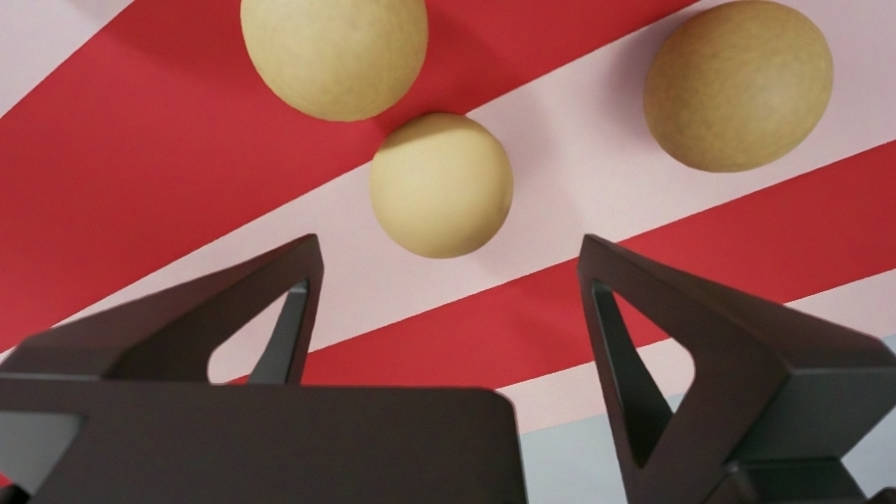

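Request:
execute_actions --actions '[{"arm4":{"joints":{"joint2_rad":2.15,"joint4_rad":-1.18}},"arm3":{"joints":{"joint2_rad":2.135,"joint4_rad":-1.02}}}]' --cameras '[]'

Request:
execute_actions --actions '[{"arm4":{"joints":{"gripper_m":0.03}},"arm3":{"joints":{"gripper_m":0.03}}}]' --cameras '[]'

Request:
execute_actions --actions '[{"arm4":{"joints":{"joint1_rad":0.3,"joint2_rad":1.3,"joint3_rad":1.4,"joint4_rad":-1.2}},"arm3":{"joints":{"joint1_rad":-0.3,"joint2_rad":1.3,"joint3_rad":1.4,"joint4_rad":-1.2}}}]' --cameras '[]'

Request:
execute_actions --actions '[{"arm4":{"joints":{"joint1_rad":0.9,"joint2_rad":2.205,"joint3_rad":2.45,"joint4_rad":-0.945}},"arm3":{"joints":{"joint1_rad":-0.9,"joint2_rad":2.166,"joint3_rad":2.3,"joint4_rad":-0.7}}}]' --cameras '[]'

Request:
execute_actions --actions '[{"arm4":{"joints":{"gripper_m":0.08}},"arm3":{"joints":{"gripper_m":0.08}}}]' --cameras '[]'

Request:
execute_actions --actions '[{"arm4":{"joints":{"joint1_rad":-0.633,"joint2_rad":1.4,"joint3_rad":1.815,"joint4_rad":-1.25}},"arm3":{"joints":{"joint1_rad":-0.136,"joint2_rad":1.4,"joint3_rad":1.685,"joint4_rad":-1.134}}}]' --cameras '[]'

Request:
execute_actions --actions '[{"arm4":{"joints":{"joint2_rad":2.08}},"arm3":{"joints":{"joint2_rad":2.09}}}]' --cameras '["arm3_cam_wrist","arm4_cam_wrist"]'

Scene clock: 131.67 s.
arm1.joint_positions: joint1_rad=+0.005 joint2_rad=+0.432 joint3_rad=+1.481 joint4_rad=-1.525 joint5_rad=+0.011 joint6_rad=+0.013 gripper_m=+0.095
arm1.joint_status: not commanded
arm1.hand: x=-0.8697 y=+0.5313 z=+1.3047 quat_wxyz=(-0.367, -0.606, -0.604, +0.365) (m; scene frame)
arm2.joint_positions: joint1_rad=+0.005 joint2_rad=+0.420 joint3_rad=+1.457 joint4_rad=-1.541 joint5_rad=+0.015 joint6_rad=-0.012 gripper_m=+0.094
arm2.joint_status: not commanded
arm2.hand: x=-0.8701 y=-0.5362 z=+1.3765 quat_wxyz=(-0.367, +0.613, -0.605, -0.352) (m; scene frame)
arm3.joint_positions: joint1_rad=+0.505 joint2_rad=+2.149 joint3_rad=+1.521 joint4_rad=-1.028 joint5_rad=+0.012 joint6_rad=-1.501 gripper_m=+0.080
arm3.joint_status: all done
arm3.hand: x=+0.2997 y=+0.1609 z=+0.7481 quat_wxyz=(+0.019, +0.240, -0.970, -0.039) (m; scene frame)
arm4.joint_positions: joint1_rad=-0.507 joint2_rad=+2.136 joint3_rad=+1.674 joint4_rad=-1.188 joint5_rad=+0.017 joint6_rad=-0.009 gripper_m=+0.080
arm4.joint_status: all done
arm4.hand: x=+0.2924 y=-0.1208 z=+0.7490 quat_wxyz=(+0.026, +0.514, -0.857, +0.023) (m; scene frame)
pictures: none
No camera images: the call's "cameras" was empty. Leave "cameras" out to get every camera's image.

Scene clock: 132.27 s.
arm1.joint_positions: joint1_rad=+0.005 joint2_rad=+0.432 joint3_rad=+1.481 joint4_rad=-1.525 joint5_rad=+0.011 joint6_rad=+0.013 gripper_m=+0.095
arm1.joint_status: not commanded
arm1.hand: x=-0.8697 y=+0.5313 z=+1.3047 quat_wxyz=(-0.367, -0.606, -0.604, +0.365) (m; scene frame)
arm2.joint_positions: joint1_rad=+0.005 joint2_rad=+0.420 joint3_rad=+1.457 joint4_rad=-1.541 joint5_rad=+0.015 joint6_rad=-0.012 gripper_m=+0.094
arm2.joint_status: not commanded
arm2.hand: x=-0.8701 y=-0.5362 z=+1.3765 quat_wxyz=(-0.367, +0.613, -0.605, -0.352) (m; scene frame)
arm3.joint_positions: joint1_rad=+0.505 joint2_rad=+2.149 joint3_rad=+1.521 joint4_rad=-1.028 joint5_rad=+0.012 joint6_rad=-1.501 gripper_m=+0.047
arm3.joint_status: gripper_m off_target (ended at +0.047, target +0.030)
arm3.hand: x=+0.2997 y=+0.1609 z=+0.7481 quat_wxyz=(+0.019, +0.240, -0.970, -0.039) (m; scene frame)
arm4.joint_positions: joint1_rad=-0.507 joint2_rad=+2.136 joint3_rad=+1.674 joint4_rad=-1.188 joint5_rad=+0.017 joint6_rad=-0.009 gripper_m=+0.045
arm4.joint_status: gripper_m off_target (ended at +0.045, target +0.030)
arm4.hand: x=+0.2924 y=-0.1207 z=+0.7490 quat_wxyz=(+0.026, +0.514, -0.857, +0.023) (m; scene frame)
pictures: none
No camera images: the call's "cameras" was empty. Leave "cameras" out to get every camera's image.

Scene clock: 133.93 s.
arm1.joint_positions: joint1_rad=+0.005 joint2_rad=+0.432 joint3_rad=+1.481 joint4_rad=-1.525 joint5_rad=+0.011 joint6_rad=+0.013 gripper_m=+0.095
arm1.joint_status: not commanded
arm1.hand: x=-0.8697 y=+0.5313 z=+1.3047 quat_wxyz=(-0.367, -0.606, -0.604, +0.365) (m; scene frame)
arm2.joint_positions: joint1_rad=+0.005 joint2_rad=+0.420 joint3_rad=+1.457 joint4_rad=-1.541 joint5_rad=+0.015 joint6_rad=-0.012 gripper_m=+0.094
arm2.joint_status: not commanded
arm2.hand: x=-0.8701 y=-0.5362 z=+1.3765 quat_wxyz=(-0.367, +0.613, -0.605, -0.352) (m; scene frame)
arm3.joint_positions: joint1_rad=-0.298 joint2_rad=+1.300 joint3_rad=+1.389 joint4_rad=-1.192 joint5_rad=+0.017 joint6_rad=-1.501 gripper_m=+0.047
arm3.joint_status: all done
arm3.hand: x=-0.1202 y=+0.1885 z=+1.1357 quat_wxyz=(+0.029, -0.156, -0.960, +0.231) (m; scene frame)
arm4.joint_positions: joint1_rad=+0.302 joint2_rad=+1.291 joint3_rad=+1.403 joint4_rad=-1.193 joint5_rad=+0.014 joint6_rad=-0.007 gripper_m=+0.045
arm4.joint_status: all done
arm4.hand: x=-0.1432 y=-0.1977 z=+1.0879 quat_wxyz=(-0.154, +0.784, -0.570, -0.194) (m; scene frame)
pictures: none
No camera images: the call's "cameras" was empty. Leave "cameras" out to get every camera's image.

Scene clock: 135.87 s.
arm1.joint_positions: joint1_rad=+0.005 joint2_rad=+0.432 joint3_rad=+1.481 joint4_rad=-1.525 joint5_rad=+0.011 joint6_rad=+0.013 gripper_m=+0.095
arm1.joint_status: not commanded
arm1.hand: x=-0.8697 y=+0.5313 z=+1.3047 quat_wxyz=(-0.367, -0.606, -0.604, +0.365) (m; scene frame)
arm2.joint_positions: joint1_rad=+0.005 joint2_rad=+0.420 joint3_rad=+1.457 joint4_rad=-1.541 joint5_rad=+0.015 joint6_rad=-0.012 gripper_m=+0.094
arm2.joint_status: not commanded
arm2.hand: x=-0.8701 y=-0.5362 z=+1.3765 quat_wxyz=(-0.367, +0.613, -0.605, -0.352) (m; scene frame)
arm3.joint_positions: joint1_rad=-0.895 joint2_rad=+2.184 joint3_rad=+2.235 joint4_rad=-0.717 joint5_rad=+0.016 joint6_rad=-1.501 gripper_m=+0.047
arm3.joint_status: all done
arm3.hand: x=-0.6533 y=+0.0758 z=+1.0766 quat_wxyz=(+0.172, -0.400, -0.805, +0.402) (m; scene frame)
arm4.joint_positions: joint1_rad=+0.894 joint2_rad=+2.220 joint3_rad=+2.392 joint4_rad=-0.953 joint5_rad=+0.015 joint6_rad=-0.007 gripper_m=+0.045
arm4.joint_status: all done
arm4.hand: x=-0.6698 y=-0.1199 z=+1.0326 quat_wxyz=(-0.139, +0.871, -0.301, -0.362) (m; scene frame)
pictures: none
No camera images: the call's "cameras" was empty. Leave "cameras" out to get every camera's image.

Scene clock: 136.47 s.
arm1.joint_positions: joint1_rad=+0.005 joint2_rad=+0.432 joint3_rad=+1.481 joint4_rad=-1.525 joint5_rad=+0.011 joint6_rad=+0.013 gripper_m=+0.095
arm1.joint_status: not commanded
arm1.hand: x=-0.8697 y=+0.5313 z=+1.3047 quat_wxyz=(-0.367, -0.606, -0.604, +0.365) (m; scene frame)
arm2.joint_positions: joint1_rad=+0.005 joint2_rad=+0.420 joint3_rad=+1.457 joint4_rad=-1.541 joint5_rad=+0.015 joint6_rad=-0.012 gripper_m=+0.094
arm2.joint_status: not commanded
arm2.hand: x=-0.8701 y=-0.5362 z=+1.3765 quat_wxyz=(-0.367, +0.613, -0.605, -0.352) (m; scene frame)
arm3.joint_positions: joint1_rad=-0.895 joint2_rad=+2.184 joint3_rad=+2.235 joint4_rad=-0.717 joint5_rad=+0.016 joint6_rad=-1.501 gripper_m=+0.080
arm3.joint_status: all done
arm3.hand: x=-0.6533 y=+0.0758 z=+1.0766 quat_wxyz=(+0.172, -0.400, -0.805, +0.402) (m; scene frame)
arm4.joint_positions: joint1_rad=+0.894 joint2_rad=+2.220 joint3_rad=+2.392 joint4_rad=-0.953 joint5_rad=+0.015 joint6_rad=-0.007 gripper_m=+0.080
arm4.joint_status: all done
arm4.hand: x=-0.6698 y=-0.1199 z=+1.0326 quat_wxyz=(-0.139, +0.871, -0.301, -0.362) (m; scene frame)
pictures: none
No camera images: the call's "cameras" was empty. Leave "cameras" out to get every camera's image.

Scene clock: 138.33 s.
arm1.joint_positions: joint1_rad=+0.005 joint2_rad=+0.432 joint3_rad=+1.481 joint4_rad=-1.525 joint5_rad=+0.011 joint6_rad=+0.013 gripper_m=+0.095
arm1.joint_status: not commanded
arm1.hand: x=-0.8697 y=+0.5313 z=+1.3047 quat_wxyz=(-0.367, -0.606, -0.604, +0.365) (m; scene frame)
arm2.joint_positions: joint1_rad=+0.005 joint2_rad=+0.420 joint3_rad=+1.457 joint4_rad=-1.541 joint5_rad=+0.015 joint6_rad=-0.012 gripper_m=+0.094
arm2.joint_status: not commanded
arm2.hand: x=-0.8701 y=-0.5362 z=+1.3765 quat_wxyz=(-0.367, +0.613, -0.605, -0.352) (m; scene frame)
arm3.joint_positions: joint1_rad=-0.133 joint2_rad=+1.404 joint3_rad=+1.684 joint4_rad=-1.125 joint5_rad=+0.011 joint6_rad=-1.501 gripper_m=+0.080
arm3.joint_status: all done
arm3.hand: x=-0.0483 y=+0.0963 z=+1.2443 quat_wxyz=(+0.008, -0.073, -0.932, +0.355) (m; scene frame)
arm4.joint_positions: joint1_rad=-0.640 joint2_rad=+1.386 joint3_rad=+1.820 joint4_rad=-1.242 joint5_rad=+0.018 joint6_rad=-0.006 gripper_m=+0.080
arm4.joint_status: all done
arm4.hand: x=+0.3188 y=-0.2255 z=+1.2473 quat_wxyz=(-0.339, +0.417, -0.827, -0.164) (m; scene frame)
pictures: none
No camera images: the call's "cameras" was empty. Leave "cameras" out to get every camera's image.

Scene clock: 139.93 s.
arm1.joint_positions: joint1_rad=+0.005 joint2_rad=+0.432 joint3_rad=+1.481 joint4_rad=-1.525 joint5_rad=+0.011 joint6_rad=+0.013 gripper_m=+0.095
arm1.joint_status: not commanded
arm1.hand: x=-0.8697 y=+0.5313 z=+1.3047 quat_wxyz=(-0.367, -0.606, -0.604, +0.365) (m; scene frame)
arm2.joint_positions: joint1_rad=+0.005 joint2_rad=+0.420 joint3_rad=+1.457 joint4_rad=-1.541 joint5_rad=+0.015 joint6_rad=-0.012 gripper_m=+0.094
arm2.joint_status: not commanded
arm2.hand: x=-0.8701 y=-0.5362 z=+1.3765 quat_wxyz=(-0.367, +0.613, -0.605, -0.352) (m; scene frame)
arm3.joint_positions: joint1_rad=-0.133 joint2_rad=+2.098 joint3_rad=+1.664 joint4_rad=-1.127 joint5_rad=+0.011 joint6_rad=-1.501 gripper_m=+0.080
arm3.joint_status: all done
arm3.hand: x=-0.0541 y=+0.0327 z=+0.8241 quat_wxyz=(+0.006, -0.076, -0.997, +0.005) (m; scene frame)
arm4.joint_positions: joint1_rad=-0.640 joint2_rad=+2.105 joint3_rad=+1.793 joint4_rad=-1.244 joint5_rad=+0.018 joint6_rad=-0.006 gripper_m=+0.080
arm4.joint_status: all done
arm4.hand: x=+0.3811 y=-0.1365 z=+0.8088 quat_wxyz=(-0.013, +0.454, -0.891, +0.000) (m; scene frame)
pictures: arm3_cam_wrist, arm4_cam_wrist
Images, in order (width x height): arm3_cam_wrist 896x504, arm4_cam_wrist 896x504.

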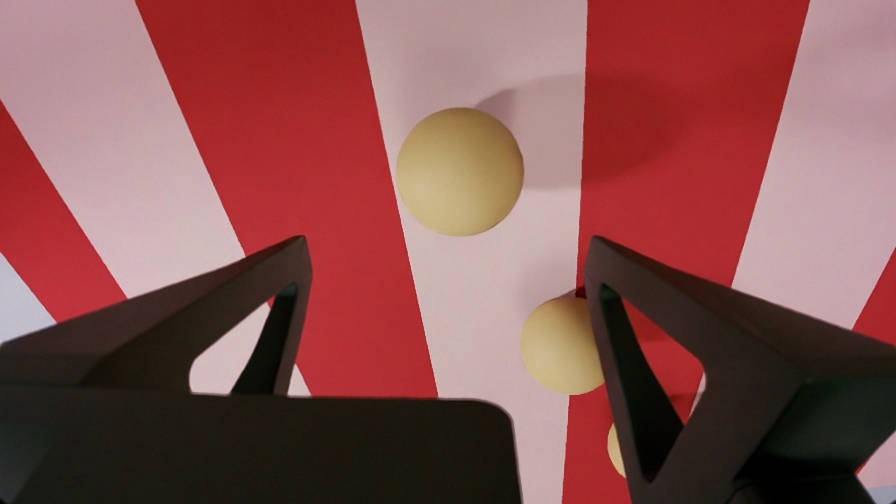

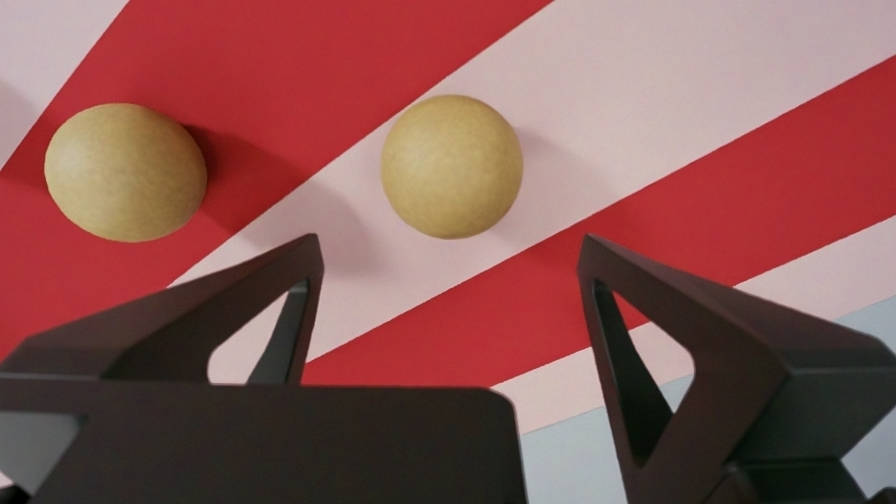

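Request:
execute_actions --actions '[{"arm4":{"joints":{"joint2_rad":2.22,"joint4_rad":-1.2}},"arm3":{"joints":{"joint1_rad":-0.145,"joint2_rad":2.21,"joint4_rad":-1.035}}}]' --cameras '[]'

Request:
execute_actions --actions '[{"arm4":{"joints":{"gripper_m":0.03}},"arm3":{"joints":{"gripper_m":0.03}}}]' --cameras '[]'

Request:
execute_actions --actions '[{"arm4":{"joints":{"joint1_rad":0.3,"joint2_rad":1.3,"joint3_rad":1.4,"joint4_rad":-1.2}},"arm3":{"joints":{"joint1_rad":-0.3,"joint2_rad":1.3,"joint3_rad":1.4,"joint4_rad":-1.2}}}]' --cameras '[]'

Request:
execute_actions --actions '[{"arm4":{"joints":{"joint1_rad":0.9,"joint2_rad":2.205,"joint3_rad":2.45,"joint4_rad":-0.945}},"arm3":{"joints":{"joint1_rad":-0.9,"joint2_rad":2.166,"joint3_rad":2.3,"joint4_rad":-0.7}}}]' --cameras '[]'

Request:
execute_actions --actions '[{"arm4":{"joints":{"gripper_m":0.08}},"arm3":{"joints":{"gripper_m":0.08}}}]' --cameras '[]'

Request:
execute_actions --actions '[{"arm4":{"joints":{"joint1_rad":-0.462,"joint2_rad":1.4,"joint3_rad":1.815,"joint4_rad":-1.19}},"arm3":{"joints":{"joint1_rad":-0.295,"joint2_rad":1.4,"joint3_rad":1.76,"joint4_rad":-0.98}}}]' --cameras '[]'

Request:
execute_actions --actions '[{"arm4":{"joints":{"joint2_rad":2.08}},"arm3":{"joints":{"joint2_rad":2.15}}}]' --cameras '["arm3_cam_wrist","arm4_cam_wrist"]'

Scene clock: 149.40 s.
arm1.joint_positions: joint1_rad=+0.005 joint2_rad=+0.432 joint3_rad=+1.481 joint4_rad=-1.525 joint5_rad=+0.011 joint6_rad=+0.013 gripper_m=+0.095
arm1.joint_status: not commanded
arm1.hand: x=-0.8697 y=+0.5313 z=+1.3047 quat_wxyz=(-0.367, -0.606, -0.604, +0.365) (m; scene frame)
arm2.joint_positions: joint1_rad=+0.005 joint2_rad=+0.420 joint3_rad=+1.457 joint4_rad=-1.541 joint5_rad=+0.015 joint6_rad=-0.012 gripper_m=+0.094
arm2.joint_status: not commanded
arm2.hand: x=-0.8701 y=-0.5362 z=+1.3765 quat_wxyz=(-0.367, +0.613, -0.605, -0.352) (m; scene frame)
arm3.joint_positions: joint1_rad=-0.140 joint2_rad=+2.227 joint3_rad=+1.664 joint4_rad=-1.045 joint5_rad=+0.011 joint6_rad=-1.501 gripper_m=+0.080
arm3.joint_status: all done
arm3.hand: x=-0.0585 y=+0.0323 z=+0.7468 quat_wxyz=(+0.006, -0.080, -0.997, -0.018) (m; scene frame)
arm4.joint_positions: joint1_rad=-0.640 joint2_rad=+2.202 joint3_rad=+1.797 joint4_rad=-1.207 joint5_rad=+0.018 joint6_rad=-0.005 gripper_m=+0.080
arm4.joint_status: all done
arm4.hand: x=+0.3815 y=-0.1351 z=+0.7502 quat_wxyz=(+0.012, +0.455, -0.890, +0.013) (m; scene frame)
pictures: none
No camera images: the call's "cameras" was empty. Leave "cameras" out to get every camera's image.

Scene clock: 150.00 s.
arm1.joint_positions: joint1_rad=+0.005 joint2_rad=+0.432 joint3_rad=+1.481 joint4_rad=-1.525 joint5_rad=+0.011 joint6_rad=+0.013 gripper_m=+0.095
arm1.joint_status: not commanded
arm1.hand: x=-0.8697 y=+0.5313 z=+1.3047 quat_wxyz=(-0.367, -0.606, -0.604, +0.365) (m; scene frame)
arm2.joint_positions: joint1_rad=+0.005 joint2_rad=+0.420 joint3_rad=+1.457 joint4_rad=-1.541 joint5_rad=+0.015 joint6_rad=-0.012 gripper_m=+0.094
arm2.joint_status: not commanded
arm2.hand: x=-0.8701 y=-0.5362 z=+1.3765 quat_wxyz=(-0.367, +0.613, -0.605, -0.352) (m; scene frame)
arm3.joint_positions: joint1_rad=-0.140 joint2_rad=+2.227 joint3_rad=+1.664 joint4_rad=-1.045 joint5_rad=+0.011 joint6_rad=-1.501 gripper_m=+0.046
arm3.joint_status: gripper_m off_target (ended at +0.046, target +0.030)
arm3.hand: x=-0.0585 y=+0.0322 z=+0.7468 quat_wxyz=(+0.006, -0.080, -0.997, -0.018) (m; scene frame)
arm4.joint_positions: joint1_rad=-0.640 joint2_rad=+2.202 joint3_rad=+1.797 joint4_rad=-1.207 joint5_rad=+0.018 joint6_rad=-0.005 gripper_m=+0.045
arm4.joint_status: gripper_m off_target (ended at +0.045, target +0.030)
arm4.hand: x=+0.3815 y=-0.1351 z=+0.7502 quat_wxyz=(+0.012, +0.455, -0.890, +0.013) (m; scene frame)
pictures: none
No camera images: the call's "cameras" was empty. Leave "cameras" out to get every camera's image.

Scene clock: 151.73 s.
arm1.joint_positions: joint1_rad=+0.005 joint2_rad=+0.432 joint3_rad=+1.481 joint4_rad=-1.525 joint5_rad=+0.011 joint6_rad=+0.013 gripper_m=+0.095
arm1.joint_status: not commanded
arm1.hand: x=-0.8697 y=+0.5313 z=+1.3047 quat_wxyz=(-0.367, -0.606, -0.604, +0.365) (m; scene frame)
arm2.joint_positions: joint1_rad=+0.005 joint2_rad=+0.420 joint3_rad=+1.457 joint4_rad=-1.541 joint5_rad=+0.015 joint6_rad=-0.012 gripper_m=+0.094
arm2.joint_status: not commanded
arm2.hand: x=-0.8701 y=-0.5362 z=+1.3765 quat_wxyz=(-0.367, +0.613, -0.605, -0.352) (m; scene frame)
arm3.joint_positions: joint1_rad=-0.297 joint2_rad=+1.300 joint3_rad=+1.394 joint4_rad=-1.192 joint5_rad=+0.015 joint6_rad=-1.501 gripper_m=+0.046
arm3.joint_status: all done
arm3.hand: x=-0.1197 y=+0.1875 z=+1.1378 quat_wxyz=(+0.029, -0.155, -0.960, +0.233) (m; scene frame)
arm4.joint_positions: joint1_rad=+0.294 joint2_rad=+1.290 joint3_rad=+1.403 joint4_rad=-1.200 joint5_rad=+0.014 joint6_rad=-0.005 gripper_m=+0.045
arm4.joint_status: all done
arm4.hand: x=-0.1394 y=-0.1983 z=+1.0875 quat_wxyz=(-0.152, +0.782, -0.574, -0.191) (m; scene frame)
pictures: none
No camera images: the call's "cameras" was empty. Leave "cameras" out to get every camera's image.

Scene clock: 153.67 s.
arm1.joint_positions: joint1_rad=+0.005 joint2_rad=+0.432 joint3_rad=+1.481 joint4_rad=-1.525 joint5_rad=+0.011 joint6_rad=+0.013 gripper_m=+0.095
arm1.joint_status: not commanded
arm1.hand: x=-0.8697 y=+0.5313 z=+1.3047 quat_wxyz=(-0.367, -0.606, -0.604, +0.365) (m; scene frame)
arm2.joint_positions: joint1_rad=+0.005 joint2_rad=+0.420 joint3_rad=+1.457 joint4_rad=-1.541 joint5_rad=+0.015 joint6_rad=-0.012 gripper_m=+0.094
arm2.joint_status: not commanded
arm2.hand: x=-0.8701 y=-0.5362 z=+1.3765 quat_wxyz=(-0.367, +0.613, -0.605, -0.352) (m; scene frame)
arm3.joint_positions: joint1_rad=-0.895 joint2_rad=+2.184 joint3_rad=+2.235 joint4_rad=-0.717 joint5_rad=+0.016 joint6_rad=-1.501 gripper_m=+0.046
arm3.joint_status: all done
arm3.hand: x=-0.6531 y=+0.0756 z=+1.0766 quat_wxyz=(+0.172, -0.400, -0.805, +0.402) (m; scene frame)
arm4.joint_positions: joint1_rad=+0.894 joint2_rad=+2.220 joint3_rad=+2.392 joint4_rad=-0.953 joint5_rad=+0.015 joint6_rad=-0.005 gripper_m=+0.045
arm4.joint_status: all done
arm4.hand: x=-0.6698 y=-0.1199 z=+1.0323 quat_wxyz=(-0.139, +0.871, -0.301, -0.362) (m; scene frame)
pictures: none
No camera images: the call's "cameras" was empty. Leave "cameras" out to get every camera's image.

Scene clock: 154.27 s.
arm1.joint_positions: joint1_rad=+0.005 joint2_rad=+0.432 joint3_rad=+1.481 joint4_rad=-1.525 joint5_rad=+0.011 joint6_rad=+0.013 gripper_m=+0.095
arm1.joint_status: not commanded
arm1.hand: x=-0.8697 y=+0.5313 z=+1.3047 quat_wxyz=(-0.367, -0.606, -0.604, +0.365) (m; scene frame)
arm2.joint_positions: joint1_rad=+0.005 joint2_rad=+0.420 joint3_rad=+1.457 joint4_rad=-1.541 joint5_rad=+0.015 joint6_rad=-0.012 gripper_m=+0.094
arm2.joint_status: not commanded
arm2.hand: x=-0.8701 y=-0.5362 z=+1.3765 quat_wxyz=(-0.367, +0.613, -0.605, -0.352) (m; scene frame)
arm3.joint_positions: joint1_rad=-0.895 joint2_rad=+2.184 joint3_rad=+2.235 joint4_rad=-0.717 joint5_rad=+0.016 joint6_rad=-1.501 gripper_m=+0.080
arm3.joint_status: all done
arm3.hand: x=-0.6531 y=+0.0756 z=+1.0766 quat_wxyz=(+0.172, -0.400, -0.805, +0.402) (m; scene frame)
arm4.joint_positions: joint1_rad=+0.894 joint2_rad=+2.220 joint3_rad=+2.392 joint4_rad=-0.953 joint5_rad=+0.015 joint6_rad=-0.005 gripper_m=+0.080
arm4.joint_status: all done
arm4.hand: x=-0.6698 y=-0.1199 z=+1.0323 quat_wxyz=(-0.139, +0.871, -0.301, -0.362) (m; scene frame)
pictures: none
No camera images: the call's "cameras" was empty. Leave "cameras" out to get every camera's image.

Scene clock: 156.13 s.
arm1.joint_positions: joint1_rad=+0.005 joint2_rad=+0.432 joint3_rad=+1.481 joint4_rad=-1.525 joint5_rad=+0.011 joint6_rad=+0.013 gripper_m=+0.095
arm1.joint_status: not commanded
arm1.hand: x=-0.8697 y=+0.5313 z=+1.3047 quat_wxyz=(-0.367, -0.606, -0.604, +0.365) (m; scene frame)
arm2.joint_positions: joint1_rad=+0.005 joint2_rad=+0.420 joint3_rad=+1.457 joint4_rad=-1.541 joint5_rad=+0.015 joint6_rad=-0.012 gripper_m=+0.094
arm2.joint_status: not commanded
arm2.hand: x=-0.8701 y=-0.5362 z=+1.3765 quat_wxyz=(-0.367, +0.613, -0.605, -0.352) (m; scene frame)
arm3.joint_positions: joint1_rad=-0.299 joint2_rad=+1.409 joint3_rad=+1.756 joint4_rad=-0.987 joint5_rad=+0.014 joint6_rad=-1.508 gripper_m=+0.080
arm3.joint_status: all done
arm3.hand: x=-0.1466 y=+0.0849 z=+1.3060 quat_wxyz=(+0.049, -0.142, -0.882, +0.447) (m; scene frame)
arm4.joint_positions: joint1_rad=-0.465 joint2_rad=+1.384 joint3_rad=+1.821 joint4_rad=-1.182 joint5_rad=+0.019 joint6_rad=-0.009 gripper_m=+0.080
arm4.joint_status: all done
arm4.hand: x=+0.2433 y=-0.1684 z=+1.2600 quat_wxyz=(-0.349, +0.482, -0.776, -0.207) (m; scene frame)
pictures: none
No camera images: the call's "cameras" was empty. Leave "cameras" out to get every camera's image.

Scene clock: 157.80 s.
arm1.joint_positions: joint1_rad=+0.005 joint2_rad=+0.432 joint3_rad=+1.481 joint4_rad=-1.525 joint5_rad=+0.011 joint6_rad=+0.013 gripper_m=+0.095
arm1.joint_status: not commanded
arm1.hand: x=-0.8697 y=+0.5313 z=+1.3047 quat_wxyz=(-0.367, -0.606, -0.604, +0.365) (m; scene frame)
arm2.joint_positions: joint1_rad=+0.005 joint2_rad=+0.420 joint3_rad=+1.457 joint4_rad=-1.541 joint5_rad=+0.015 joint6_rad=-0.012 gripper_m=+0.094
arm2.joint_status: not commanded
arm2.hand: x=-0.8701 y=-0.5362 z=+1.3765 quat_wxyz=(-0.367, +0.613, -0.605, -0.352) (m; scene frame)
arm3.joint_positions: joint1_rad=-0.299 joint2_rad=+2.156 joint3_rad=+1.734 joint4_rad=-0.985 joint5_rad=+0.014 joint6_rad=-1.506 gripper_m=+0.080
arm3.joint_status: all done
arm3.hand: x=-0.1698 y=-0.0044 z=+0.8169 quat_wxyz=(+0.015, -0.156, -0.984, +0.081) (m; scene frame)
arm4.joint_positions: joint1_rad=-0.465 joint2_rad=+2.105 joint3_rad=+1.792 joint4_rad=-1.185 joint5_rad=+0.019 joint6_rad=-0.009 gripper_m=+0.080
arm4.joint_status: all done
arm4.hand: x=+0.2923 y=-0.0652 z=+0.8099 quat_wxyz=(-0.039, +0.531, -0.846, -0.015) (m; scene frame)
pictures: arm3_cam_wrist, arm4_cam_wrist
Images, in order (width x height): arm3_cam_wrist 896x504, arm4_cam_wrist 896x504.

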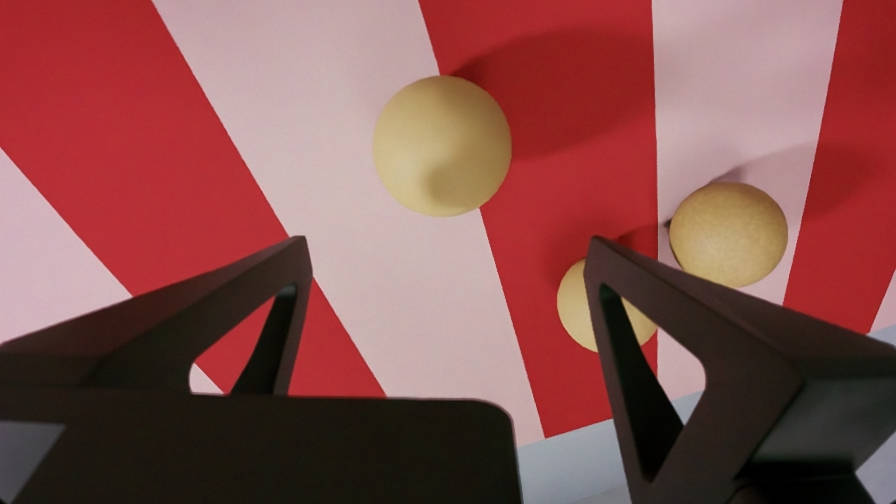

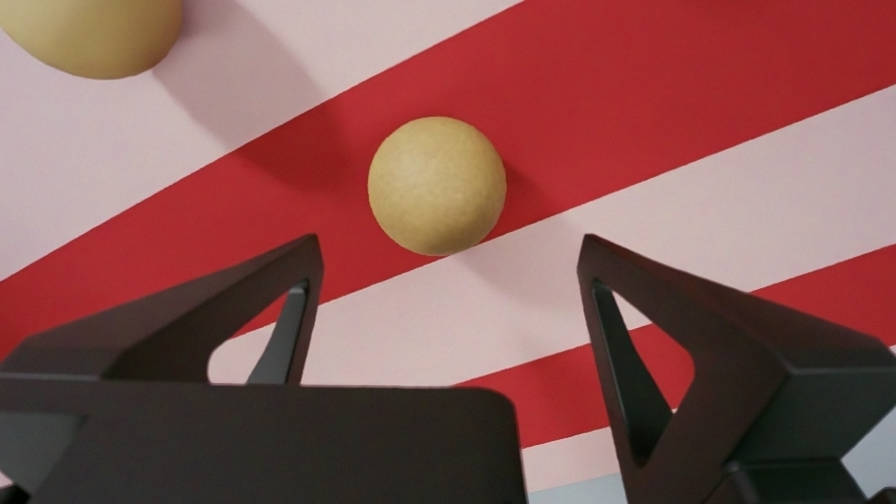

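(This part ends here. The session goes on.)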